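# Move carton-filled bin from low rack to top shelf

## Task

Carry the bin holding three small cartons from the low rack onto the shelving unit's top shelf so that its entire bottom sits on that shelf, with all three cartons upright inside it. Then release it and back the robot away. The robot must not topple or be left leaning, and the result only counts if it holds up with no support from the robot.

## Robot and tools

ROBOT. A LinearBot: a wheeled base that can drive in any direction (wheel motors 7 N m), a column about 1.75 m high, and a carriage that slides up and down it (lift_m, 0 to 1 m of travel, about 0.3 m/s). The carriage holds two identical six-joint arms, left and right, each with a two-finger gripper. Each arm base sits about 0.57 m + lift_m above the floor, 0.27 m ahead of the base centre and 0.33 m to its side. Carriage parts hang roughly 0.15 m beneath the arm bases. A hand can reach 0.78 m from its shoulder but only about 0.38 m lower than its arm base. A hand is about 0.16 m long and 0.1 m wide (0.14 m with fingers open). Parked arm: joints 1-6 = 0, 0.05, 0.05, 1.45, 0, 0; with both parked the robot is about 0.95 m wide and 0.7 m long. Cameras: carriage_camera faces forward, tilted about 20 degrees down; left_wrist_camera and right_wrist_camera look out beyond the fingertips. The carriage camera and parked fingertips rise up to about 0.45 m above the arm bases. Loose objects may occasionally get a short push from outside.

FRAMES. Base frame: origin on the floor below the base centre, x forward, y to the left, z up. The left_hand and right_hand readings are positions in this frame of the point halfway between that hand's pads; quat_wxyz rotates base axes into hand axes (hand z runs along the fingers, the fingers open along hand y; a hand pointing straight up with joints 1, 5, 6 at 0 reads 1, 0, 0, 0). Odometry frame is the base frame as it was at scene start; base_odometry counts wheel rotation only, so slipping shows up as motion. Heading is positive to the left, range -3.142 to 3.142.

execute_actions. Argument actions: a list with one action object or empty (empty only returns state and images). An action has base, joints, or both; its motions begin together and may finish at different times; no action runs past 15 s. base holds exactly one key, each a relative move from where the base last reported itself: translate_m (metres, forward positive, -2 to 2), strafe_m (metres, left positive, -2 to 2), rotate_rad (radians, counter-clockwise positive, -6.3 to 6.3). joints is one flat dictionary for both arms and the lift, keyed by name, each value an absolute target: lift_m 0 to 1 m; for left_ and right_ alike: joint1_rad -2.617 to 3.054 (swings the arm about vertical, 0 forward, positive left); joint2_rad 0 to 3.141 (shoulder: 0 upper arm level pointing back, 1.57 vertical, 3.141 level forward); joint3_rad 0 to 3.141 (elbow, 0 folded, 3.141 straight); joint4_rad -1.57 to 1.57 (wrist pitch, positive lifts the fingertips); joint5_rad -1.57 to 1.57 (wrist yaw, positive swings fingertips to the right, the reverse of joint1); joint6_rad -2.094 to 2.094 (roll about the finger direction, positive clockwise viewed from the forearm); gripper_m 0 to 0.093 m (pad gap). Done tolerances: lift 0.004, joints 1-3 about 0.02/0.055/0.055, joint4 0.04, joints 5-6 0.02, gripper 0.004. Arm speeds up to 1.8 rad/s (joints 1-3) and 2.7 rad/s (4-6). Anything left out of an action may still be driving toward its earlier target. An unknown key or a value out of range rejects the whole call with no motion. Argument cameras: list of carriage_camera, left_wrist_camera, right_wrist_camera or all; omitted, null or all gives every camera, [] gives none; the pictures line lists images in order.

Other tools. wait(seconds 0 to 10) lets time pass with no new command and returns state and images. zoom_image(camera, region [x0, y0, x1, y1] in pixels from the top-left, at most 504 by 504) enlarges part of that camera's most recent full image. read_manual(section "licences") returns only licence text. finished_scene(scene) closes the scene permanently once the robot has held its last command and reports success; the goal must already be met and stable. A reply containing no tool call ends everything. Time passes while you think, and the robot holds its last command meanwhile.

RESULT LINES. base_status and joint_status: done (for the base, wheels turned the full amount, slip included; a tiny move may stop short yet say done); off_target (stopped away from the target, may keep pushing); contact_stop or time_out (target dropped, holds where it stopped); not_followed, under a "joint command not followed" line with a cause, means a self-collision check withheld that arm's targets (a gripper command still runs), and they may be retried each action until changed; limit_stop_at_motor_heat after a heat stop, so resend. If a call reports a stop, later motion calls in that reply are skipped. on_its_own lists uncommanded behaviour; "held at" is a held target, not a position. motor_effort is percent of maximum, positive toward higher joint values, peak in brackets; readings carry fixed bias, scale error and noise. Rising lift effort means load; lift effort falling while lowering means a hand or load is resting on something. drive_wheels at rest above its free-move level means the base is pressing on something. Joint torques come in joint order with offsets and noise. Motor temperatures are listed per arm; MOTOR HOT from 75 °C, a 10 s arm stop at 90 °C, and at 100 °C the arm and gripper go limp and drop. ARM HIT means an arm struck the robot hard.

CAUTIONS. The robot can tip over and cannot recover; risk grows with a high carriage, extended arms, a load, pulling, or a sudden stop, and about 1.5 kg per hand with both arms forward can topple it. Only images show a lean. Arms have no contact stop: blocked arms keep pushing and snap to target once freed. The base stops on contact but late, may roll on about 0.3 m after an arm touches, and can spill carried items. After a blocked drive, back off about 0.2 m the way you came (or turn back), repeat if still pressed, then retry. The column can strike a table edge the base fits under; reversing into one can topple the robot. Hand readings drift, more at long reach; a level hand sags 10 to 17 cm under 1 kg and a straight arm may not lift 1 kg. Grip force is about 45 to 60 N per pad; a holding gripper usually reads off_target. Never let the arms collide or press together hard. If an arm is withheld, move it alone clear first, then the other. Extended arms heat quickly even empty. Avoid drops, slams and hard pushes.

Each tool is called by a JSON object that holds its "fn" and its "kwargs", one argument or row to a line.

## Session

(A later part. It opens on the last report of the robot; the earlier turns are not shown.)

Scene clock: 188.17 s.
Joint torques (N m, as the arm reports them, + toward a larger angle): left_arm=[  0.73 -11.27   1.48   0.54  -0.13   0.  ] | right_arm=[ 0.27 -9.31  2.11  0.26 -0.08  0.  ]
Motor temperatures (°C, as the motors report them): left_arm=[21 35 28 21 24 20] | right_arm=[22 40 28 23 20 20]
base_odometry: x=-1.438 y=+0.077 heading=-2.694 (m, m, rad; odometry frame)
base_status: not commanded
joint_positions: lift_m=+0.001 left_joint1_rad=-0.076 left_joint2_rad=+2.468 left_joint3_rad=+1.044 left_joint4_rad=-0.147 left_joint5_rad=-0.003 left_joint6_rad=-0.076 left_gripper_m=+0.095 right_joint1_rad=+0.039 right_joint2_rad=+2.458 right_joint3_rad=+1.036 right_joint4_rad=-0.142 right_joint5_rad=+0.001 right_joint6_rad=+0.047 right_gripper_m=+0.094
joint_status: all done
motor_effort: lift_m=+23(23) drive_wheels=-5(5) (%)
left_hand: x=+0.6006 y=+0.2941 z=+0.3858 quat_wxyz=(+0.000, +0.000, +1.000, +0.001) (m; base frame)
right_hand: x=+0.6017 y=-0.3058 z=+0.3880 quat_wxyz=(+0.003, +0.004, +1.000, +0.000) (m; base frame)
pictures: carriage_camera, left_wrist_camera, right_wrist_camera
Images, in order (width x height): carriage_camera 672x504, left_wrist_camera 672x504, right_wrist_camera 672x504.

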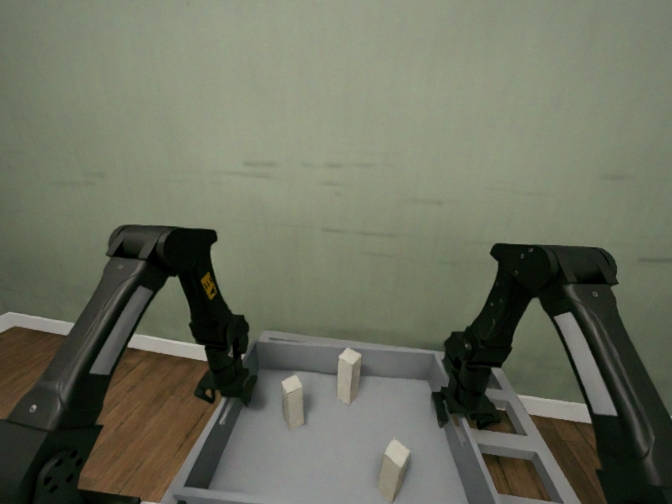

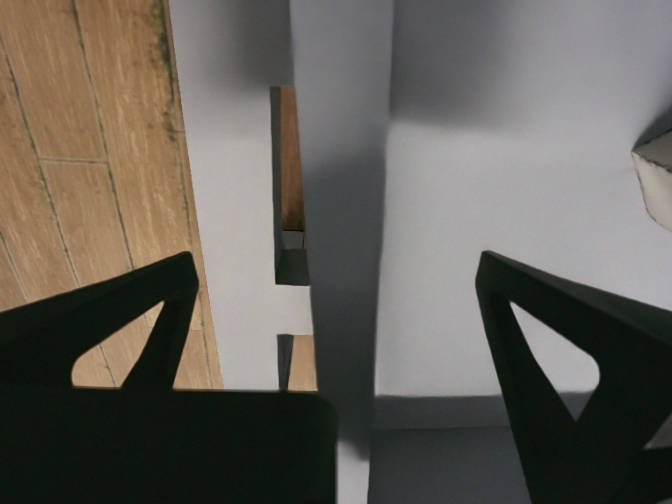

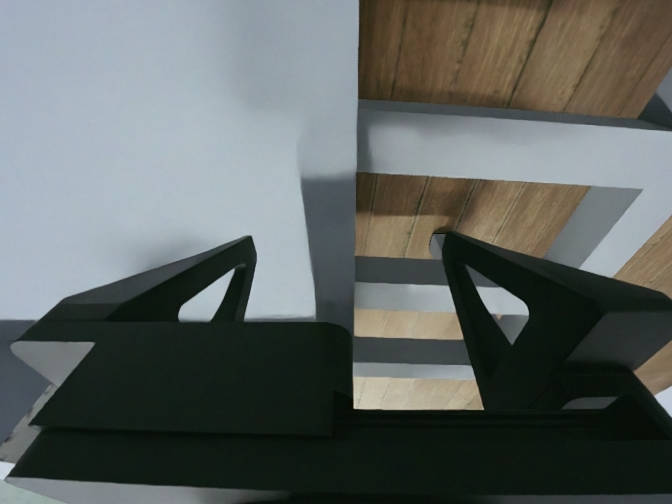

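{"fn": "execute_actions", "kwargs": {
  "actions": [
    {"joints": {"left_joint2_rad": 2.523, "left_joint3_rad": 1.047, "left_joint4_rad": -0.095, "right_joint1_rad": 0.05, "right_joint2_rad": 2.523, "right_joint3_rad": 1.047, "right_joint4_rad": -0.095}}
  ],
  "cameras": []
}}

{"fn": "execute_actions", "kwargs": {
  "actions": [
    {"joints": {"left_gripper_m": 0.0, "right_gripper_m": 0.0}}
  ]
}}

Scene clock: 196.60 s.
Joint torques (N m, as the arm reports them, + toward a larger angle): left_arm=[  0.82 -10.7    2.43   0.44  -0.11   0.01] | right_arm=[ 0.55 -9.    3.1   0.26 -0.09  0.  ]
Motor temperatures (°C, as the motors report them): left_arm=[21 35 28 21 24 20] | right_arm=[22 40 28 23 20 20]
base_odometry: x=-1.438 y=+0.077 heading=-2.694 (m, m, rad; odometry frame)
base_status: not commanded
joint_positions: lift_m=+0.001 left_joint1_rad=-0.076 left_joint2_rad=+2.521 left_joint3_rad=+1.044 left_joint4_rad=-0.099 left_joint5_rad=-0.003 left_joint6_rad=-0.076 left_gripper_m=+0.095 right_joint1_rad=+0.044 right_joint2_rad=+2.514 right_joint3_rad=+1.038 right_joint4_rad=-0.097 right_joint5_rad=+0.001 right_joint6_rad=+0.047 right_gripper_m=+0.094
joint_status: all done
motor_effort: lift_m=+23(23) drive_wheels=-5(5) (%)
left_hand: x=+0.5951 y=+0.2946 z=+0.3698 quat_wxyz=(-0.003, +0.000, +1.000, +0.001) (m; base frame)
right_hand: x=+0.5961 y=-0.3044 z=+0.3717 quat_wxyz=(-0.001, +0.002, +1.000, -0.001) (m; base frame)
pictures: none
No camera images: the call's "cameras" was empty. Leave "cameras" out to get every camera's image.

Scene clock: 197.33 s.
Joint torques (N m, as the arm reports them, + toward a larger angle): left_arm=[  0.12 -10.76   2.55   0.39  -0.41   0.04] | right_arm=[ 0.95 -9.09  2.97  0.23  0.41 -0.04]
Motor temperatures (°C, as the motors report them): left_arm=[21 35 28 21 24 20] | right_arm=[22 40 28 23 20 20]
base_odometry: x=-1.438 y=+0.077 heading=-2.694 (m, m, rad; odometry frame)
base_status: not commanded
joint_positions: lift_m=+0.001 left_joint1_rad=-0.066 left_joint2_rad=+2.521 left_joint3_rad=+1.044 left_joint4_rad=-0.098 left_joint5_rad=+0.027 left_joint6_rad=-0.081 left_gripper_m=+0.008 right_joint1_rad=+0.039 right_joint2_rad=+2.514 right_joint3_rad=+1.038 right_joint4_rad=-0.096 right_joint5_rad=-0.056 right_joint6_rad=+0.052 right_gripper_m=+0.008
joint_status: left_gripper_m off_target (ended at +0.008, target +0.000); right_gripper_m off_target (ended at +0.008, target +0.000)
motor_effort: lift_m=+23(23) drive_wheels=+7(5) (%)
left_hand: x=+0.5953 y=+0.2923 z=+0.3699 quat_wxyz=(-0.003, -0.007, +1.000, -0.013) (m; base frame)
right_hand: x=+0.5959 y=-0.2960 z=+0.3719 quat_wxyz=(-0.002, +0.007, +1.000, +0.028) (m; base frame)
pictures: carriage_camera, left_wrist_camera, right_wrist_camera
Images, in order (width x height): carriage_camera 672x504, left_wrist_camera 672x504, right_wrist_camera 672x504.

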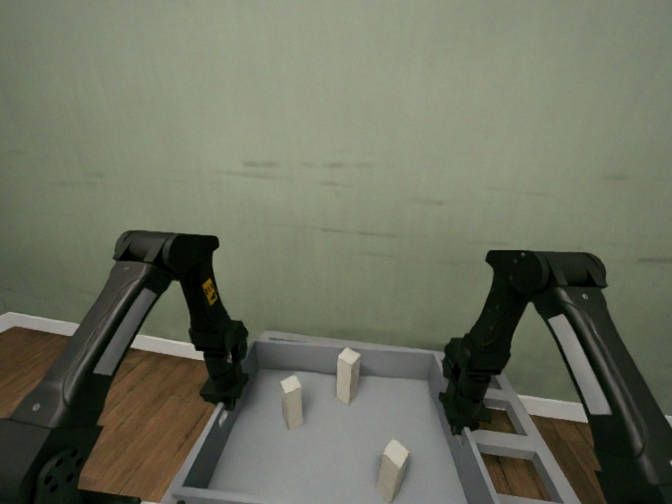

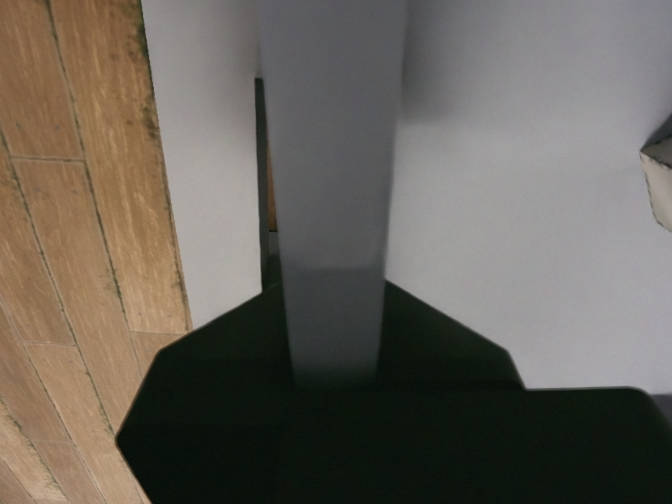

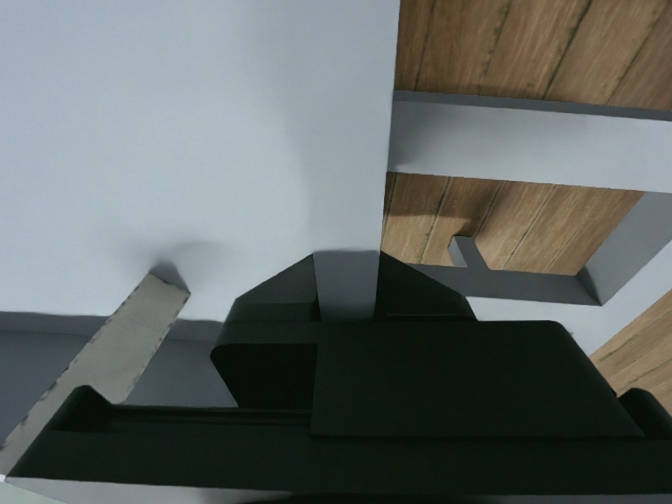

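{"fn": "execute_actions", "kwargs": {
  "actions": [
    {"joints": {"lift_m": 0.08}}
  ],
  "cameras": ["carriage_camera"]
}}

Scene clock: 201.27 s.
Joint torques (N m, as the arm reports them, + toward a larger angle): left_arm=[  0.13 -13.49   2.08   0.26  -0.45   0.03] | right_arm=[  0.92 -11.37   2.75   0.11   0.41  -0.05]
Motor temperatures (°C, as the motors report them): left_arm=[21 35 28 21 24 20] | right_arm=[22 40 28 23 20 20]
base_odometry: x=-1.438 y=+0.077 heading=-2.694 (m, m, rad; odometry frame)
base_status: not commanded
joint_positions: lift_m=+0.080 left_joint1_rad=-0.066 left_joint2_rad=+2.557 left_joint3_rad=+1.044 left_joint4_rad=-0.090 left_joint5_rad=+0.031 left_joint6_rad=-0.081 left_gripper_m=+0.008 right_joint1_rad=+0.039 right_joint2_rad=+2.548 right_joint3_rad=+1.038 right_joint4_rad=-0.091 right_joint5_rad=-0.058 right_joint6_rad=+0.052 right_gripper_m=+0.008
joint_status: all done
motor_effort: lift_m=+28(32) drive_wheels=+7(8) (%)
left_hand: x=+0.5853 y=+0.2924 z=+0.4384 quat_wxyz=(-0.017, -0.008, +1.000, -0.014) (m; base frame)
right_hand: x=+0.5860 y=-0.2960 z=+0.4408 quat_wxyz=(-0.016, +0.007, +0.999, +0.029) (m; base frame)
pictures: carriage_camera
Images, in order (width x height): carriage_camera 672x504.

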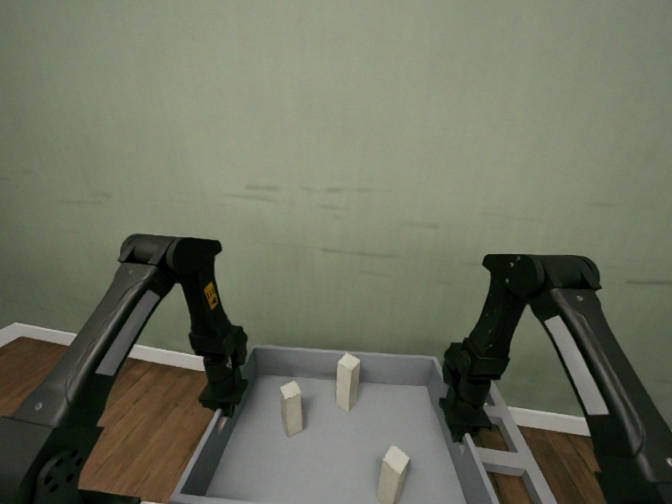

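{"fn": "execute_actions", "kwargs": {
  "actions": [
    {"joints": {"left_joint2_rad": 2.44, "left_joint3_rad": 1.039, "left_joint4_rad": -0.136, "right_joint2_rad": 2.44, "right_joint3_rad": 1.039, "right_joint4_rad": -0.136}}
  ],
  "cameras": []
}}

{"fn": "execute_actions", "kwargs": {
  "actions": [
    {"joints": {"left_joint2_rad": 2.36, "left_joint3_rad": 1.031, "left_joint4_rad": -0.208, "right_joint2_rad": 2.36, "right_joint3_rad": 1.031, "right_joint4_rad": -0.208}}
  ],
  "cameras": []
}}

{"fn": "execute_actions", "kwargs": {
  "actions": [
    {"joints": {"left_joint2_rad": 2.285, "left_joint3_rad": 1.023, "left_joint4_rad": -0.279, "right_joint2_rad": 2.285, "right_joint3_rad": 1.023, "right_joint4_rad": -0.279}}
  ],
  "cameras": ["carriage_camera"]
}}

Scene clock: 229.07 s.
Joint torques (N m, as the arm reports them, + toward a larger angle): left_arm=[  0.01 -13.89   2.15   0.3   -0.39   0.02] | right_arm=[  0.95 -11.95   2.62   0.18   0.43  -0.07]
Motor temperatures (°C, as the motors report them): left_arm=[21 38 27 21 24 20] | right_arm=[22 43 27 23 20 20]
base_odometry: x=-1.438 y=+0.077 heading=-2.694 (m, m, rad; odometry frame)
base_status: not commanded
joint_positions: lift_m=+0.080 left_joint1_rad=-0.064 left_joint2_rad=+2.478 left_joint3_rad=+1.044 left_joint4_rad=-0.130 left_joint5_rad=+0.026 left_joint6_rad=-0.079 left_gripper_m=+0.008 right_joint1_rad=+0.039 right_joint2_rad=+2.471 right_joint3_rad=+1.038 right_joint4_rad=-0.128 right_joint5_rad=-0.058 right_joint6_rad=+0.052 right_gripper_m=+0.008
joint_status: all done
motor_effort: lift_m=+28(28) drive_wheels=+7(7) (%)
left_hand: x=+0.6015 y=+0.2929 z=+0.4616 quat_wxyz=(+0.002, -0.007, +1.000, -0.013) (m; base frame)
right_hand: x=+0.6018 y=-0.2955 z=+0.4635 quat_wxyz=(+0.003, +0.006, +1.000, +0.029) (m; base frame)
pictures: none
No camera images: the call's "cameras" was empty. Leave "cameras" out to get every camera's image.

Scene clock: 229.77 s.
Joint torques (N m, as the arm reports them, + toward a larger angle): left_arm=[ -0.14 -14.16   1.95   0.37  -0.38  -0.01] | right_arm=[  0.96 -12.05   2.8    0.19   0.42  -0.03]
Motor temperatures (°C, as the motors report them): left_arm=[21 38 27 21 24 20] | right_arm=[22 43 27 23 20 20]
base_odometry: x=-1.438 y=+0.077 heading=-2.694 (m, m, rad; odometry frame)
base_status: not commanded
joint_positions: lift_m=+0.080 left_joint1_rad=-0.063 left_joint2_rad=+2.401 left_joint3_rad=+1.044 left_joint4_rad=-0.205 left_joint5_rad=+0.025 left_joint6_rad=-0.077 left_gripper_m=+0.008 right_joint1_rad=+0.039 right_joint2_rad=+2.393 right_joint3_rad=+1.036 right_joint4_rad=-0.202 right_joint5_rad=-0.057 right_joint6_rad=+0.052 right_gripper_m=+0.008
joint_status: all done
motor_effort: lift_m=+28(28) drive_wheels=+7(8) (%)
left_hand: x=+0.6067 y=+0.2930 z=+0.4850 quat_wxyz=(+0.003, -0.007, +1.000, -0.013) (m; base frame)
right_hand: x=+0.6064 y=-0.2954 z=+0.4869 quat_wxyz=(+0.005, +0.006, +1.000, +0.029) (m; base frame)
pictures: none
No camera images: the call's "cameras" was empty. Leave "cameras" out to get every camera's image.

Scene clock: 230.47 s.
Joint torques (N m, as the arm reports them, + toward a larger angle): left_arm=[ -0.18 -14.04   2.53   0.33  -0.38   0.02] | right_arm=[  0.93 -12.     3.23   0.19   0.43  -0.04]
Motor temperatures (°C, as the motors report them): left_arm=[21 39 27 21 24 20] | right_arm=[22 43 27 23 20 20]
base_odometry: x=-1.438 y=+0.077 heading=-2.694 (m, m, rad; odometry frame)
base_status: not commanded
joint_positions: lift_m=+0.080 left_joint1_rad=-0.063 left_joint2_rad=+2.328 left_joint3_rad=+1.031 left_joint4_rad=-0.275 left_joint5_rad=+0.026 left_joint6_rad=-0.077 left_gripper_m=+0.008 right_joint1_rad=+0.039 right_joint2_rad=+2.319 right_joint3_rad=+1.025 right_joint4_rad=-0.275 right_joint5_rad=-0.058 right_joint6_rad=+0.052 right_gripper_m=+0.008
joint_status: all done
motor_effort: lift_m=+28(28) drive_wheels=+8(7) (%)
left_hand: x=+0.6046 y=+0.2930 z=+0.5059 quat_wxyz=(-0.001, -0.007, +1.000, -0.013) (m; base frame)
right_hand: x=+0.6045 y=-0.2953 z=+0.5080 quat_wxyz=(+0.000, +0.006, +1.000, +0.029) (m; base frame)
pictures: carriage_camera
Images, in order (width x height): carriage_camera 672x504.

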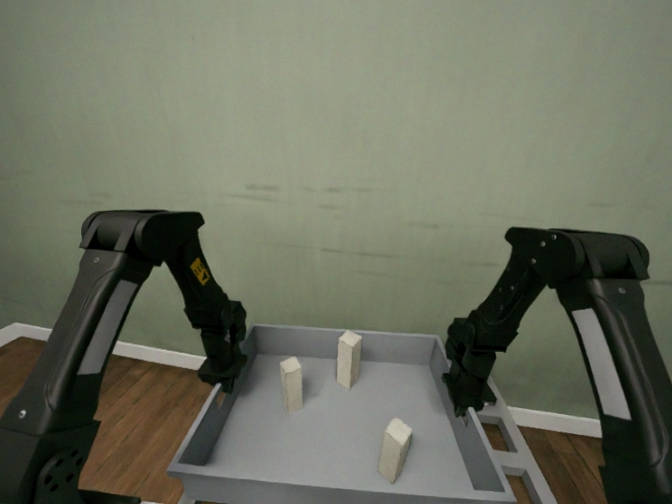

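{"fn": "execute_actions", "kwargs": {
  "actions": [
    {"joints": {"left_joint2_rad": 2.205, "left_joint3_rad": 1.015, "left_joint4_rad": -0.35, "right_joint2_rad": 2.205, "right_joint3_rad": 1.015, "right_joint4_rad": -0.35}}
  ],
  "cameras": []
}}

{"fn": "execute_actions", "kwargs": {
  "actions": [
    {"joints": {"left_joint2_rad": 2.126, "left_joint3_rad": 1.007, "left_joint4_rad": -0.421, "right_joint2_rad": 2.126, "right_joint3_rad": 1.007, "right_joint4_rad": -0.421}}
  ],
  "cameras": []
}}

{"fn": "execute_actions", "kwargs": {
  "actions": [
    {"base": {"translate_m": -0.5}}
  ],
  "cameras": ["carriage_camera"]
}}

Scene clock: 234.30 s.
Joint torques (N m, as the arm reports them, + toward a larger angle): left_arm=[ -0.04 -13.65   3.05   0.32  -0.37   0.  ] | right_arm=[  0.89 -11.68   3.61   0.18   0.44  -0.04]
Motor temperatures (°C, as the motors report them): left_arm=[21 39 27 21 24 20] | right_arm=[22 44 27 23 20 20]
base_odometry: x=-1.438 y=+0.077 heading=-2.694 (m, m, rad; odometry frame)
base_status: not commanded
joint_positions: lift_m=+0.080 left_joint1_rad=-0.063 left_joint2_rad=+2.246 left_joint3_rad=+1.022 left_joint4_rad=-0.345 left_joint5_rad=+0.025 left_joint6_rad=-0.077 left_gripper_m=+0.008 right_joint1_rad=+0.039 right_joint2_rad=+2.237 right_joint3_rad=+1.016 right_joint4_rad=-0.345 right_joint5_rad=-0.059 right_joint6_rad=+0.052 right_gripper_m=+0.008
joint_status: all done
motor_effort: lift_m=+28(28) drive_wheels=+7(7) (%)
left_hand: x=+0.6043 y=+0.2932 z=+0.5297 quat_wxyz=(+0.000, -0.007, +1.000, -0.013) (m; base frame)
right_hand: x=+0.6042 y=-0.2952 z=+0.5317 quat_wxyz=(+0.001, +0.006, +1.000, +0.030) (m; base frame)
pictures: none
No camera images: the call's "cameras" was empty. Leave "cameras" out to get every camera's image.

Scene clock: 235.00 s.
Joint torques (N m, as the arm reports them, + toward a larger angle): left_arm=[ -0.11 -13.45   3.17   0.33  -0.39   0.  ] | right_arm=[  0.99 -11.45   4.01   0.21   0.45  -0.03]
Motor temperatures (°C, as the motors report them): left_arm=[21 39 27 21 24 20] | right_arm=[22 44 27 23 20 20]
base_odometry: x=-1.438 y=+0.077 heading=-2.694 (m, m, rad; odometry frame)
base_status: not commanded
joint_positions: lift_m=+0.080 left_joint1_rad=-0.063 left_joint2_rad=+2.167 left_joint3_rad=+1.013 left_joint4_rad=-0.416 left_joint5_rad=+0.026 left_joint6_rad=-0.077 left_gripper_m=+0.008 right_joint1_rad=+0.039 right_joint2_rad=+2.158 right_joint3_rad=+1.008 right_joint4_rad=-0.416 right_joint5_rad=-0.060 right_joint6_rad=+0.052 right_gripper_m=+0.008
joint_status: all done
motor_effort: lift_m=+28(28) drive_wheels=+7(7) (%)
left_hand: x=+0.6019 y=+0.2933 z=+0.5524 quat_wxyz=(+0.000, -0.007, +1.000, -0.013) (m; base frame)
right_hand: x=+0.6017 y=-0.2951 z=+0.5544 quat_wxyz=(+0.001, +0.006, +1.000, +0.030) (m; base frame)
pictures: none
No camera images: the call's "cameras" was empty. Leave "cameras" out to get every camera's image.

Scene clock: 238.10 s.
Joint torques (N m, as the arm reports them, + toward a larger angle): left_arm=[ -0.06 -13.34   3.49   0.37  -0.39   0.  ] | right_arm=[  0.97 -11.42   3.83   0.2    0.45  -0.04]
Motor temperatures (°C, as the motors report them): left_arm=[21 39 27 21 24 20] | right_arm=[22 44 27 23 20 20]
base_odometry: x=-0.988 y=+0.294 heading=-2.693 (m, m, rad; odometry frame)
base_status: done
joint_positions: lift_m=+0.080 left_joint1_rad=-0.063 left_joint2_rad=+2.167 left_joint3_rad=+1.013 left_joint4_rad=-0.421 left_joint5_rad=+0.026 left_joint6_rad=-0.077 left_gripper_m=+0.008 right_joint1_rad=+0.039 right_joint2_rad=+2.158 right_joint3_rad=+1.008 right_joint4_rad=-0.421 right_joint5_rad=-0.060 right_joint6_rad=+0.052 right_gripper_m=+0.008
joint_status: not commanded
motor_effort: lift_m=+28(28) drive_wheels=-7(29) (%)
left_hand: x=+0.6008 y=+0.2933 z=+0.5524 quat_wxyz=(-0.002, -0.007, +1.000, -0.013) (m; base frame)
right_hand: x=+0.6006 y=-0.2952 z=+0.5544 quat_wxyz=(-0.001, +0.007, +1.000, +0.030) (m; base frame)
pictures: carriage_camera
Images, in order (width x height): carriage_camera 672x504.

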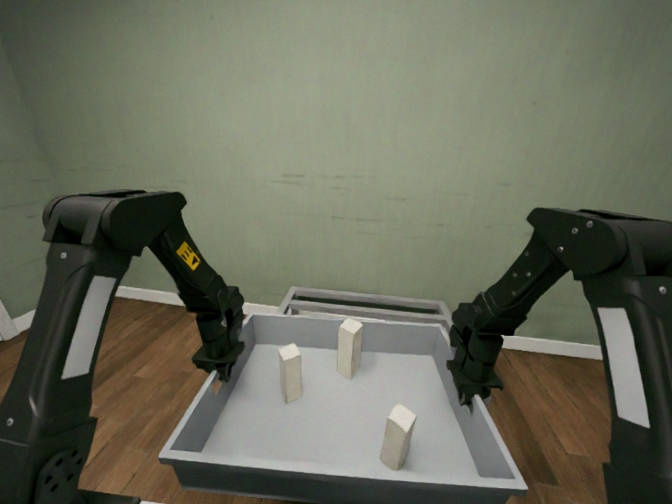

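{"fn": "execute_actions", "kwargs": {
  "actions": [
    {"base": {"rotate_rad": 3.03}, "joints": {"lift_m": 0.3}}
  ],
  "cameras": ["carriage_camera"]
}}

Scene clock: 253.13 s.
Joint torques (N m, as the arm reports them, + toward a larger angle): left_arm=[ -0.2  -13.16   3.42   0.3   -0.37  -0.05] | right_arm=[  0.76 -11.02   4.28   0.14   0.45  -0.08]
Motor temperatures (°C, as the motors report them): left_arm=[21 40 27 21 24 20] | right_arm=[22 45 28 23 20 20]
base_odometry: x=-0.988 y=+0.293 heading=+0.336 (m, m, rad; odometry frame)
base_status: done
joint_positions: lift_m=+0.300 left_joint1_rad=-0.060 left_joint2_rad=+2.164 left_joint3_rad=+1.013 left_joint4_rad=-0.413 left_joint5_rad=+0.025 left_joint6_rad=-0.074 left_gripper_m=+0.008 right_joint1_rad=+0.042 right_joint2_rad=+2.153 right_joint3_rad=+1.004 right_joint4_rad=-0.410 right_joint5_rad=-0.060 right_joint6_rad=+0.055 right_gripper_m=+0.008
joint_status: all done
motor_effort: lift_m=+28(32) drive_wheels=+14(35) (%)
left_hand: x=+0.6035 y=+0.2943 z=+0.7733 quat_wxyz=(+0.003, -0.007, +1.000, -0.013) (m; base frame)
right_hand: x=+0.6024 y=-0.2943 z=+0.7752 quat_wxyz=(+0.004, +0.007, +1.000, +0.030) (m; base frame)
pictures: carriage_camera
Images, in order (width x height): carriage_camera 672x504.

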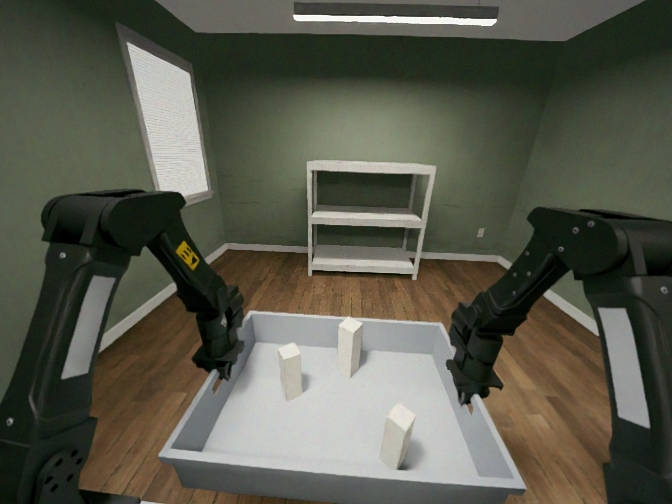

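{"fn": "execute_actions", "kwargs": {
  "actions": [
    {"base": {"strafe_m": -0.25}}
  ],
  "cameras": []
}}

{"fn": "execute_actions", "kwargs": {
  "actions": [
    {"base": {"translate_m": 1.6}, "joints": {"lift_m": 0.6}}
  ],
  "cameras": ["carriage_camera"]
}}

Scene clock: 261.30 s.
Joint torques (N m, as the arm reports them, + toward a larger angle): left_arm=[ -0.14 -13.09   3.37   0.31  -0.37  -0.01] | right_arm=[  0.74 -11.02   4.23   0.16   0.47  -0.07]
Motor temperatures (°C, as the motors report them): left_arm=[21 40 27 21 24 20] | right_arm=[22 46 28 23 20 20]
base_odometry: x=-0.905 y=+0.057 heading=+0.338 (m, m, rad; odometry frame)
base_status: done
joint_positions: lift_m=+0.300 left_joint1_rad=-0.061 left_joint2_rad=+2.164 left_joint3_rad=+1.013 left_joint4_rad=-0.416 left_joint5_rad=+0.026 left_joint6_rad=-0.075 left_gripper_m=+0.008 right_joint1_rad=+0.041 right_joint2_rad=+2.153 right_joint3_rad=+1.004 right_joint4_rad=-0.414 right_joint5_rad=-0.060 right_joint6_rad=+0.054 right_gripper_m=+0.008
joint_status: not commanded
motor_effort: lift_m=+28(28) drive_wheels=-10(26) (%)
left_hand: x=+0.6027 y=+0.2938 z=+0.7732 quat_wxyz=(+0.001, -0.007, +1.000, -0.013) (m; base frame)
right_hand: x=+0.6015 y=-0.2947 z=+0.7752 quat_wxyz=(+0.002, +0.007, +1.000, +0.030) (m; base frame)
pictures: none
No camera images: the call's "cameras" was empty. Leave "cameras" out to get every camera's image.

Scene clock: 266.80 s.
Joint torques (N m, as the arm reports them, + toward a larger angle): left_arm=[ -0.21 -12.95   3.89   0.34  -0.37   0.  ] | right_arm=[  0.81 -10.98   4.31   0.21   0.44  -0.06]
Motor temperatures (°C, as the motors report them): left_arm=[21 40 27 21 24 20] | right_arm=[22 46 28 23 20 20]
base_odometry: x=+0.606 y=+0.585 heading=+0.337 (m, m, rad; odometry frame)
base_status: done
joint_positions: lift_m=+0.600 left_joint1_rad=-0.061 left_joint2_rad=+2.161 left_joint3_rad=+1.007 left_joint4_rad=-0.418 left_joint5_rad=+0.026 left_joint6_rad=-0.076 left_gripper_m=+0.008 right_joint1_rad=+0.041 right_joint2_rad=+2.153 right_joint3_rad=+1.003 right_joint4_rad=-0.419 right_joint5_rad=-0.060 right_joint6_rad=+0.053 right_gripper_m=+0.008
joint_status: all done
motor_effort: lift_m=+28(35) drive_wheels=-8(20) (%)
left_hand: x=+0.5998 y=+0.2939 z=+1.0730 quat_wxyz=(-0.002, -0.008, +1.000, -0.013) (m; base frame)
right_hand: x=+0.5998 y=-0.2947 z=+1.0751 quat_wxyz=(-0.001, +0.006, +1.000, +0.030) (m; base frame)
pictures: carriage_camera
Images, in order (width x height): carriage_camera 672x504.

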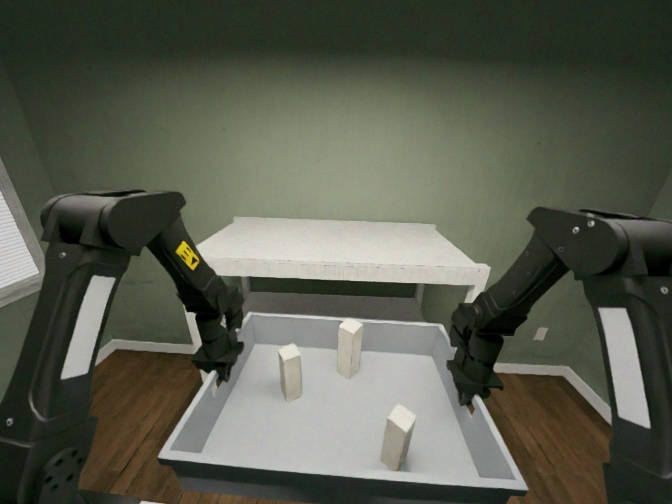

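{"fn": "execute_actions", "kwargs": {
  "actions": [
    {"base": {"rotate_rad": 0.03}, "joints": {"lift_m": 0.95}}
  ],
  "cameras": []
}}

{"fn": "execute_actions", "kwargs": {
  "actions": [
    {"base": {"translate_m": 0.4}}
  ]
}}

Scene clock: 284.57 s.
Joint torques (N m, as the arm reports them, + toward a larger angle): left_arm=[ -0.39 -12.82   3.92   0.35  -0.36  -0.03] | right_arm=[  0.59 -10.88   4.33   0.2    0.44  -0.09]
Motor temperatures (°C, as the motors report them): left_arm=[21 41 27 21 24 20] | right_arm=[22 46 28 23 20 20]
base_odometry: x=+0.606 y=+0.585 heading=+0.365 (m, m, rad; odometry frame)
base_status: done
joint_positions: lift_m=+0.950 left_joint1_rad=-0.059 left_joint2_rad=+2.162 left_joint3_rad=+1.007 left_joint4_rad=-0.420 left_joint5_rad=+0.026 left_joint6_rad=-0.074 left_gripper_m=+0.008 right_joint1_rad=+0.044 right_joint2_rad=+2.152 right_joint3_rad=+1.001 right_joint4_rad=-0.419 right_joint5_rad=-0.059 right_joint6_rad=+0.056 right_gripper_m=+0.008
joint_status: all done
motor_effort: lift_m=+28(29) drive_wheels=-10(14) (%)
left_hand: x=+0.5994 y=+0.2946 z=+1.4229 quat_wxyz=(-0.003, -0.008, +1.000, -0.013) (m; base frame)
right_hand: x=+0.5991 y=-0.2939 z=+1.4250 quat_wxyz=(-0.001, +0.006, +1.000, +0.030) (m; base frame)
pictures: none
No camera images: the call's "cameras" was empty. Leave "cameras" out to get every camera's image.

Scene clock: 287.37 s.
Joint torques (N m, as the arm reports them, + toward a larger angle): left_arm=[ -0.41 -12.91   3.76   0.27  -0.38  -0.04] | right_arm=[  0.61 -10.96   4.73   0.16   0.44  -0.08]
Motor temperatures (°C, as the motors report them): left_arm=[21 41 27 21 24 20] | right_arm=[22 47 28 23 20 20]
base_odometry: x=+0.979 y=+0.728 heading=+0.367 (m, m, rad; odometry frame)
base_status: done
joint_positions: lift_m=+0.950 left_joint1_rad=-0.059 left_joint2_rad=+2.162 left_joint3_rad=+1.007 left_joint4_rad=-0.415 left_joint5_rad=+0.026 left_joint6_rad=-0.074 left_gripper_m=+0.008 right_joint1_rad=+0.044 right_joint2_rad=+2.152 right_joint3_rad=+1.001 right_joint4_rad=-0.414 right_joint5_rad=-0.060 right_joint6_rad=+0.056 right_gripper_m=+0.008
joint_status: not commanded
motor_effort: lift_m=+28(28) drive_wheels=-9(25) (%)
left_hand: x=+0.6006 y=+0.2946 z=+1.4229 quat_wxyz=(+0.000, -0.008, +1.000, -0.013) (m; base frame)
right_hand: x=+0.6003 y=-0.2938 z=+1.4250 quat_wxyz=(+0.001, +0.006, +1.000, +0.030) (m; base frame)
pictures: carriage_camera, left_wrist_camera, right_wrist_camera
Images, in order (width x height): carriage_camera 672x504, left_wrist_camera 672x504, right_wrist_camera 672x504.

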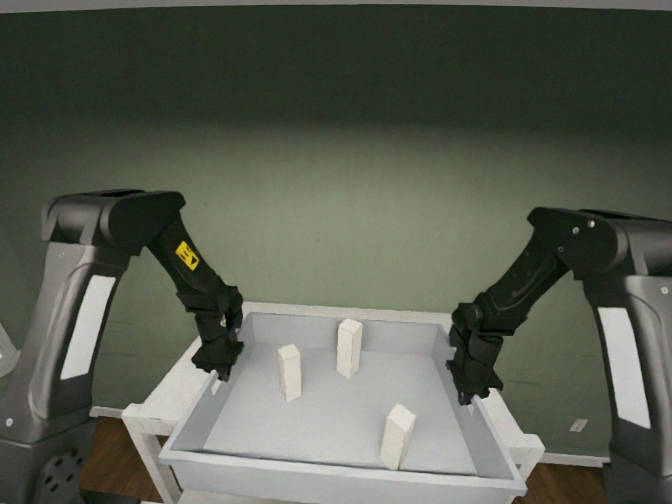

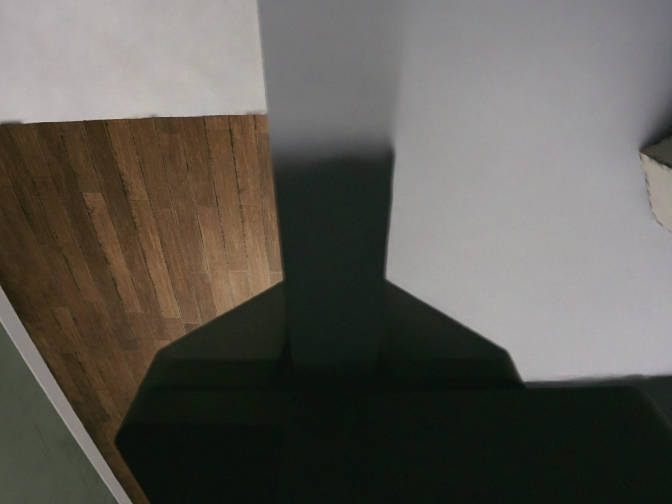

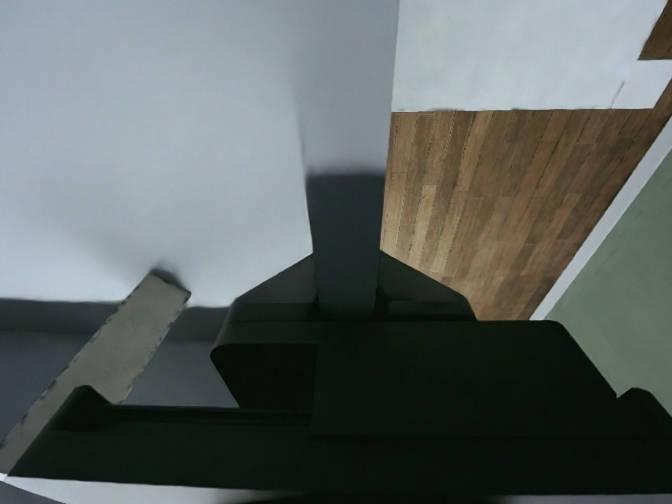

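{"fn": "execute_actions", "kwargs": {
  "actions": [
    {"base": {"translate_m": 0.24}}
  ],
  "cameras": []
}}

{"fn": "execute_actions", "kwargs": {
  "actions": [
    {"joints": {"left_joint1_rad": -0.065, "left_joint2_rad": 2.18, "left_joint3_rad": 1.11, "left_joint4_rad": -0.468, "right_joint1_rad": 0.047, "right_joint2_rad": 2.18, "right_joint3_rad": 1.11, "right_joint4_rad": -0.468}}
  ],
  "cameras": []
}}

{"fn": "execute_actions", "kwargs": {
  "actions": [
    {"joints": {"left_joint1_rad": -0.061, "left_joint2_rad": 2.235, "left_joint3_rad": 1.214, "left_joint4_rad": -0.516, "right_joint1_rad": 0.044, "right_joint2_rad": 2.235, "right_joint3_rad": 1.214, "right_joint4_rad": -0.516}}
  ]
}}

Scene clock: 298.67 s.
Joint torques (N m, as the arm reports them, + toward a larger angle): left_arm=[ -0.31 -12.96   3.8    0.34  -0.41  -0.02] | right_arm=[  0.63 -10.93   4.36   0.13   0.46  -0.06]
Motor temperatures (°C, as the motors report them): left_arm=[21 41 27 21 24 20] | right_arm=[22 47 28 23 20 20]
base_odometry: x=+1.203 y=+0.815 heading=+0.368 (m, m, rad; odometry frame)
base_status: done
joint_positions: lift_m=+0.950 left_joint1_rad=-0.059 left_joint2_rad=+2.162 left_joint3_rad=+1.007 left_joint4_rad=-0.416 left_joint5_rad=+0.026 left_joint6_rad=-0.074 left_gripper_m=+0.008 right_joint1_rad=+0.043 right_joint2_rad=+2.152 right_joint3_rad=+1.001 right_joint4_rad=-0.416 right_joint5_rad=-0.060 right_joint6_rad=+0.056 right_gripper_m=+0.008
joint_status: not commanded
motor_effort: lift_m=+28(28) drive_wheels=-10(22) (%)
left_hand: x=+0.6004 y=+0.2945 z=+1.4229 quat_wxyz=(-0.001, -0.007, +1.000, -0.013) (m; base frame)
right_hand: x=+0.5999 y=-0.2940 z=+1.4251 quat_wxyz=(+0.000, +0.006, +1.000, +0.030) (m; base frame)
pictures: none
No camera images: the call's "cameras" was empty. Leave "cameras" out to get every camera's image.

Scene clock: 299.40 s.
Joint torques (N m, as the arm reports them, + toward a larger angle): left_arm=[ -0.07 -13.01   6.35   0.18  -0.42  -0.02] | right_arm=[  0.62 -11.17   5.95   0.21   0.43  -0.02]
Motor temperatures (°C, as the motors report them): left_arm=[21 41 27 21 24 20] | right_arm=[22 47 28 23 20 20]
base_odometry: x=+1.203 y=+0.815 heading=+0.368 (m, m, rad; odometry frame)
base_status: not commanded
joint_positions: lift_m=+0.950 left_joint1_rad=-0.059 left_joint2_rad=+2.211 left_joint3_rad=+1.074 left_joint4_rad=-0.454 left_joint5_rad=+0.030 left_joint6_rad=-0.077 left_gripper_m=+0.008 right_joint1_rad=+0.040 right_joint2_rad=+2.202 right_joint3_rad=+1.083 right_joint4_rad=-0.468 right_joint5_rad=-0.057 right_joint6_rad=+0.049 right_gripper_m=+0.008
joint_status: all done
motor_effort: lift_m=+28(28) drive_wheels=+12(10) (%)
left_hand: x=+0.6095 y=+0.2935 z=+1.4182 quat_wxyz=(-0.011, -0.009, +1.000, -0.014) (m; base frame)
right_hand: x=+0.6123 y=-0.2950 z=+1.4226 quat_wxyz=(-0.009, +0.005, +1.000, +0.028) (m; base frame)
pictures: none
No camera images: the call's "cameras" was empty. Leave "cameras" out to get every camera's image.

Scene clock: 300.13 s.
Joint torques (N m, as the arm reports them, + toward a larger angle): left_arm=[ -0.14 -14.     6.46   0.13  -0.43  -0.01] | right_arm=[  0.66 -11.86   6.     0.14   0.42   0.02]
Motor temperatures (°C, as the motors report them): left_arm=[21 41 28 21 24 20] | right_arm=[22 47 28 23 20 20]
base_odometry: x=+1.203 y=+0.815 heading=+0.368 (m, m, rad; odometry frame)
base_status: not commanded
joint_positions: lift_m=+0.950 left_joint1_rad=-0.055 left_joint2_rad=+2.269 left_joint3_rad=+1.179 left_joint4_rad=-0.499 left_joint5_rad=+0.030 left_joint6_rad=-0.075 left_gripper_m=+0.008 right_joint1_rad=+0.037 right_joint2_rad=+2.259 right_joint3_rad=+1.189 right_joint4_rad=-0.515 right_joint5_rad=-0.055 right_joint6_rad=+0.046 right_gripper_m=+0.008
joint_status: all done
motor_effort: lift_m=+28(28) drive_wheels=+11(13) (%)
left_hand: x=+0.6312 y=+0.2934 z=+1.4165 quat_wxyz=(-0.010, -0.010, +1.000, -0.015) (m; base frame)
right_hand: x=+0.6340 y=-0.2955 z=+1.4216 quat_wxyz=(-0.008, +0.005, +1.000, +0.027) (m; base frame)
pictures: carriage_camera, left_wrist_camera, right_wrist_camera
Images, in order (width x height): carriage_camera 672x504, left_wrist_camera 672x504, right_wrist_camera 672x504.

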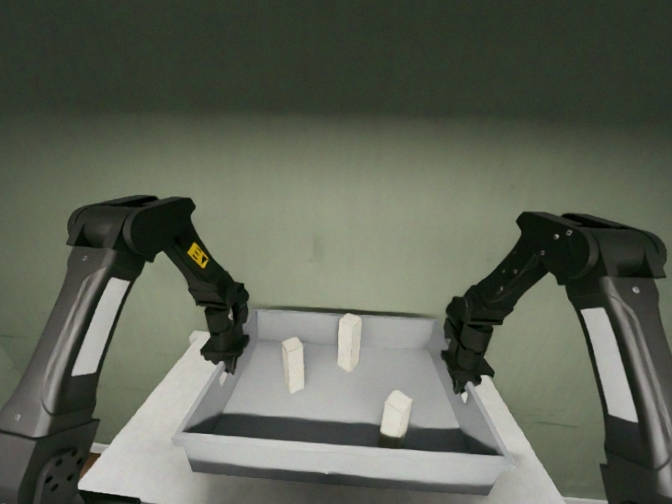

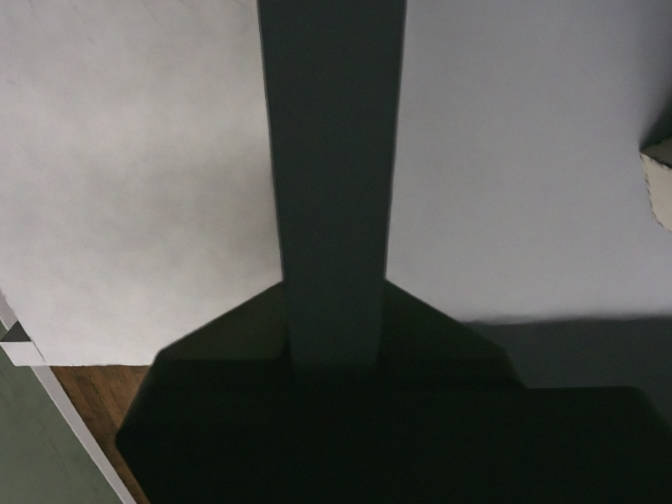

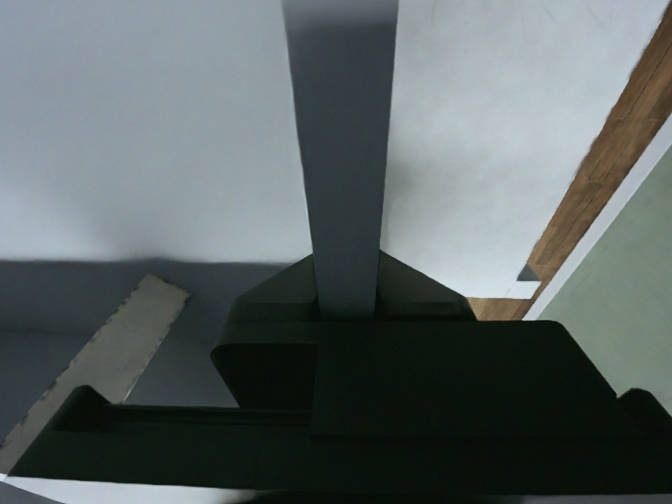

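{"fn": "execute_actions", "kwargs": {
  "actions": [
    {"joints": {"left_joint1_rad": -0.058, "left_joint2_rad": 2.289, "left_joint3_rad": 1.317, "left_joint4_rad": -0.55, "right_joint1_rad": 0.042, "right_joint2_rad": 2.289, "right_joint3_rad": 1.317, "right_joint4_rad": -0.55}}
  ],
  "cameras": []
}}

{"fn": "execute_actions", "kwargs": {
  "actions": [
    {"joints": {"left_joint1_rad": -0.055, "left_joint2_rad": 2.343, "left_joint3_rad": 1.421, "left_joint4_rad": -0.595, "right_joint1_rad": 0.04, "right_joint2_rad": 2.343, "right_joint3_rad": 1.421, "right_joint4_rad": -0.595}}
  ],
  "cameras": []
}}

{"fn": "execute_actions", "kwargs": {
  "actions": [
    {"joints": {"lift_m": 0.87}}
  ]
}}

Scene clock: 307.33 s.
Joint torques (N m, as the arm reports them, + toward a larger angle): left_arm=[ -0.1  -14.83   6.86   0.21  -0.44  -0.04] | right_arm=[  0.76 -12.69   6.33   0.21   0.39   0.04]
Motor temperatures (°C, as the motors report them): left_arm=[21 42 28 21 24 20] | right_arm=[22 48 29 23 20 20]
base_odometry: x=+1.203 y=+0.815 heading=+0.368 (m, m, rad; odometry frame)
base_status: not commanded
joint_positions: lift_m=+0.950 left_joint1_rad=-0.052 left_joint2_rad=+2.326 left_joint3_rad=+1.281 left_joint4_rad=-0.534 left_joint5_rad=+0.031 left_joint6_rad=-0.072 left_gripper_m=+0.008 right_joint1_rad=+0.034 right_joint2_rad=+2.315 right_joint3_rad=+1.291 right_joint4_rad=-0.551 right_joint5_rad=-0.054 right_joint6_rad=+0.043 right_gripper_m=+0.008
joint_status: all done
motor_effort: lift_m=+28(28) drive_wheels=+12(12) (%)
left_hand: x=+0.6532 y=+0.2934 z=+1.4141 quat_wxyz=(-0.005, -0.010, +1.000, -0.015) (m; base frame)
right_hand: x=+0.6560 y=-0.2957 z=+1.4197 quat_wxyz=(-0.003, +0.004, +1.000, +0.027) (m; base frame)
pictures: none
No camera images: the call's "cameras" was empty. Leave "cameras" out to get every camera's image.

Scene clock: 308.03 s.
Joint torques (N m, as the arm reports them, + toward a larger angle): left_arm=[ -0.18 -15.45   7.33   0.26  -0.46  -0.08] | right_arm=[  0.7  -13.33   6.77   0.28   0.4    0.05]
Motor temperatures (°C, as the motors report them): left_arm=[21 42 28 21 24 20] | right_arm=[22 48 29 23 20 20]
base_odometry: x=+1.203 y=+0.815 heading=+0.368 (m, m, rad; odometry frame)
base_status: not commanded
joint_positions: lift_m=+0.950 left_joint1_rad=-0.049 left_joint2_rad=+2.381 left_joint3_rad=+1.383 left_joint4_rad=-0.579 left_joint5_rad=+0.031 left_joint6_rad=-0.070 left_gripper_m=+0.008 right_joint1_rad=+0.032 right_joint2_rad=+2.371 right_joint3_rad=+1.393 right_joint4_rad=-0.596 right_joint5_rad=-0.054 right_joint6_rad=+0.041 right_gripper_m=+0.008
joint_status: all done
motor_effort: lift_m=+28(28) drive_wheels=+12(13) (%)
left_hand: x=+0.6723 y=+0.2934 z=+1.4121 quat_wxyz=(-0.004, -0.010, +1.000, -0.015) (m; base frame)
right_hand: x=+0.6751 y=-0.2960 z=+1.4181 quat_wxyz=(-0.002, +0.005, +1.000, +0.027) (m; base frame)
pictures: none
No camera images: the call's "cameras" was empty. Leave "cameras" out to get every camera's image.

Scene clock: 308.93 s.
Joint torques (N m, as the arm reports them, + toward a larger angle): left_arm=[ -0.19 -16.13   7.15   0.2   -0.46  -0.08] | right_arm=[  0.69 -13.89   6.47   0.29   0.4    0.07]
Motor temperatures (°C, as the motors report them): left_arm=[21 42 29 21 24 20] | right_arm=[22 48 29 23 20 20]
base_odometry: x=+1.203 y=+0.815 heading=+0.368 (m, m, rad; odometry frame)
base_status: not commanded
joint_positions: lift_m=+0.870 left_joint1_rad=-0.049 left_joint2_rad=+2.388 left_joint3_rad=+1.383 left_joint4_rad=-0.582 left_joint5_rad=+0.032 left_joint6_rad=-0.070 left_gripper_m=+0.008 right_joint1_rad=+0.032 right_joint2_rad=+2.378 right_joint3_rad=+1.396 right_joint4_rad=-0.601 right_joint5_rad=-0.054 right_joint6_rad=+0.040 right_gripper_m=+0.008
joint_status: all done
motor_effort: lift_m=+25(26) drive_wheels=+12(10) (%)
left_hand: x=+0.6701 y=+0.2934 z=+1.3299 quat_wxyz=(-0.009, -0.011, +1.000, -0.015) (m; base frame)
right_hand: x=+0.6734 y=-0.2961 z=+1.3363 quat_wxyz=(-0.007, +0.004, +1.000, +0.027) (m; base frame)
pictures: carriage_camera, left_wrist_camera, right_wrist_camera
Images, in order (width x height): carriage_camera 672x504, left_wrist_camera 672x504, right_wrist_camera 672x504.

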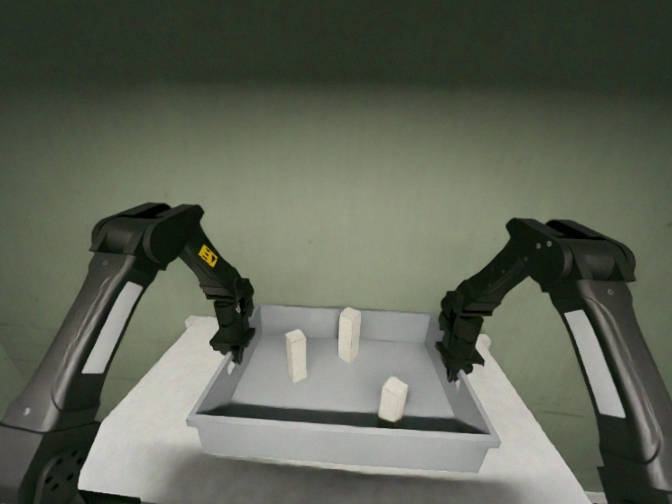

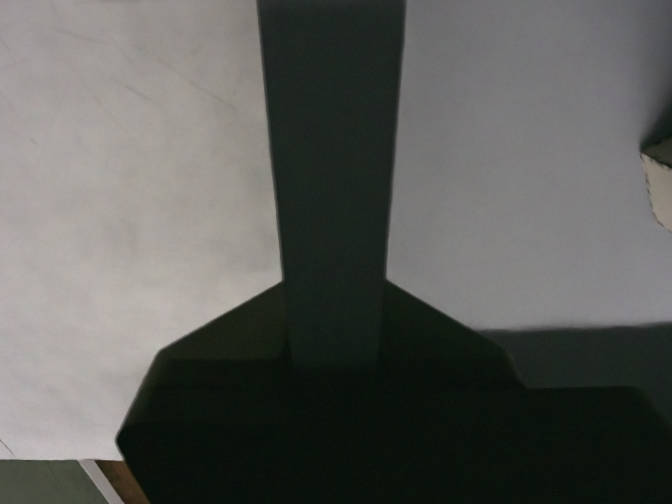

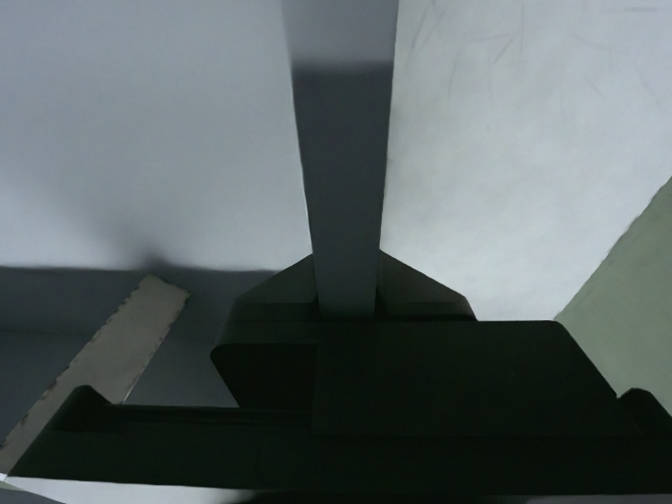

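{"fn": "execute_actions", "kwargs": {
  "actions": [
    {"joints": {"lift_m": 0.84}}
  ],
  "cameras": []
}}

{"fn": "execute_actions", "kwargs": {
  "actions": [
    {"joints": {"lift_m": 0.82}}
  ],
  "cameras": ["carriage_camera"]
}}

Scene clock: 312.63 s.
Joint torques (N m, as the arm reports them, + toward a larger angle): left_arm=[ -0.12 -16.48   7.17   0.2   -0.44  -0.06] | right_arm=[  0.65 -14.36   6.48   0.25   0.42   0.09]
Motor temperatures (°C, as the motors report them): left_arm=[21 43 29 21 24 20] | right_arm=[22 49 29 23 20 20]
base_odometry: x=+1.203 y=+0.815 heading=+0.368 (m, m, rad; odometry frame)
base_status: not commanded
joint_positions: lift_m=+0.840 left_joint1_rad=-0.049 left_joint2_rad=+2.392 left_joint3_rad=+1.383 left_joint4_rad=-0.583 left_joint5_rad=+0.032 left_joint6_rad=-0.070 left_gripper_m=+0.008 right_joint1_rad=+0.032 right_joint2_rad=+2.382 right_joint3_rad=+1.396 right_joint4_rad=-0.601 right_joint5_rad=-0.054 right_joint6_rad=+0.040 right_gripper_m=+0.008
joint_status: all done
motor_effort: lift_m=+25(22) drive_wheels=-9(12) (%)
left_hand: x=+0.6689 y=+0.2935 z=+1.2986 quat_wxyz=(-0.011, -0.011, +1.000, -0.015) (m; base frame)
right_hand: x=+0.6723 y=-0.2961 z=+1.3046 quat_wxyz=(-0.009, +0.004, +1.000, +0.027) (m; base frame)
pictures: none
No camera images: the call's "cameras" was empty. Leave "cameras" out to get every camera's image.

Scene clock: 313.20 s.
Joint torques (N m, as the arm reports them, + toward a larger angle): left_arm=[ -0.06 -15.25   7.12   0.28  -0.42  -0.09] | right_arm=[  0.71 -13.56   6.4    0.28   0.42   0.07]
Motor temperatures (°C, as the motors report them): left_arm=[21 43 29 21 24 20] | right_arm=[22 49 29 23 20 20]
base_odometry: x=+1.203 y=+0.815 heading=+0.368 (m, m, rad; odometry frame)
base_status: not commanded
joint_positions: lift_m=+0.820 left_joint1_rad=-0.049 left_joint2_rad=+2.375 left_joint3_rad=+1.384 left_joint4_rad=-0.590 left_joint5_rad=+0.028 left_joint6_rad=-0.070 left_gripper_m=+0.008 right_joint1_rad=+0.032 right_joint2_rad=+2.373 right_joint3_rad=+1.398 right_joint4_rad=-0.601 right_joint5_rad=-0.057 right_joint6_rad=+0.039 right_gripper_m=+0.008
joint_status: all done
motor_effort: lift_m=+22(22) drive_wheels=-9(12) (%)
left_hand: x=+0.6714 y=+0.2940 z=+1.2852 quat_wxyz=(-0.006, -0.011, +1.000, -0.014) (m; base frame)
right_hand: x=+0.6750 y=-0.2956 z=+1.2887 quat_wxyz=(-0.004, +0.004, +1.000, +0.029) (m; base frame)
pictures: carriage_camera
Images, in order (width x height): carriage_camera 672x504.

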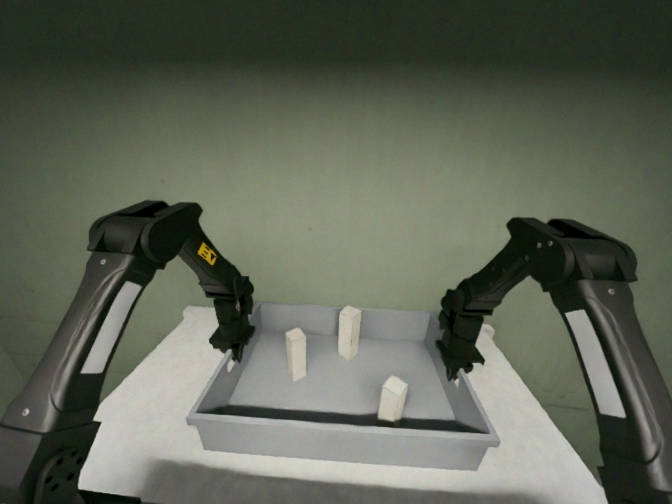

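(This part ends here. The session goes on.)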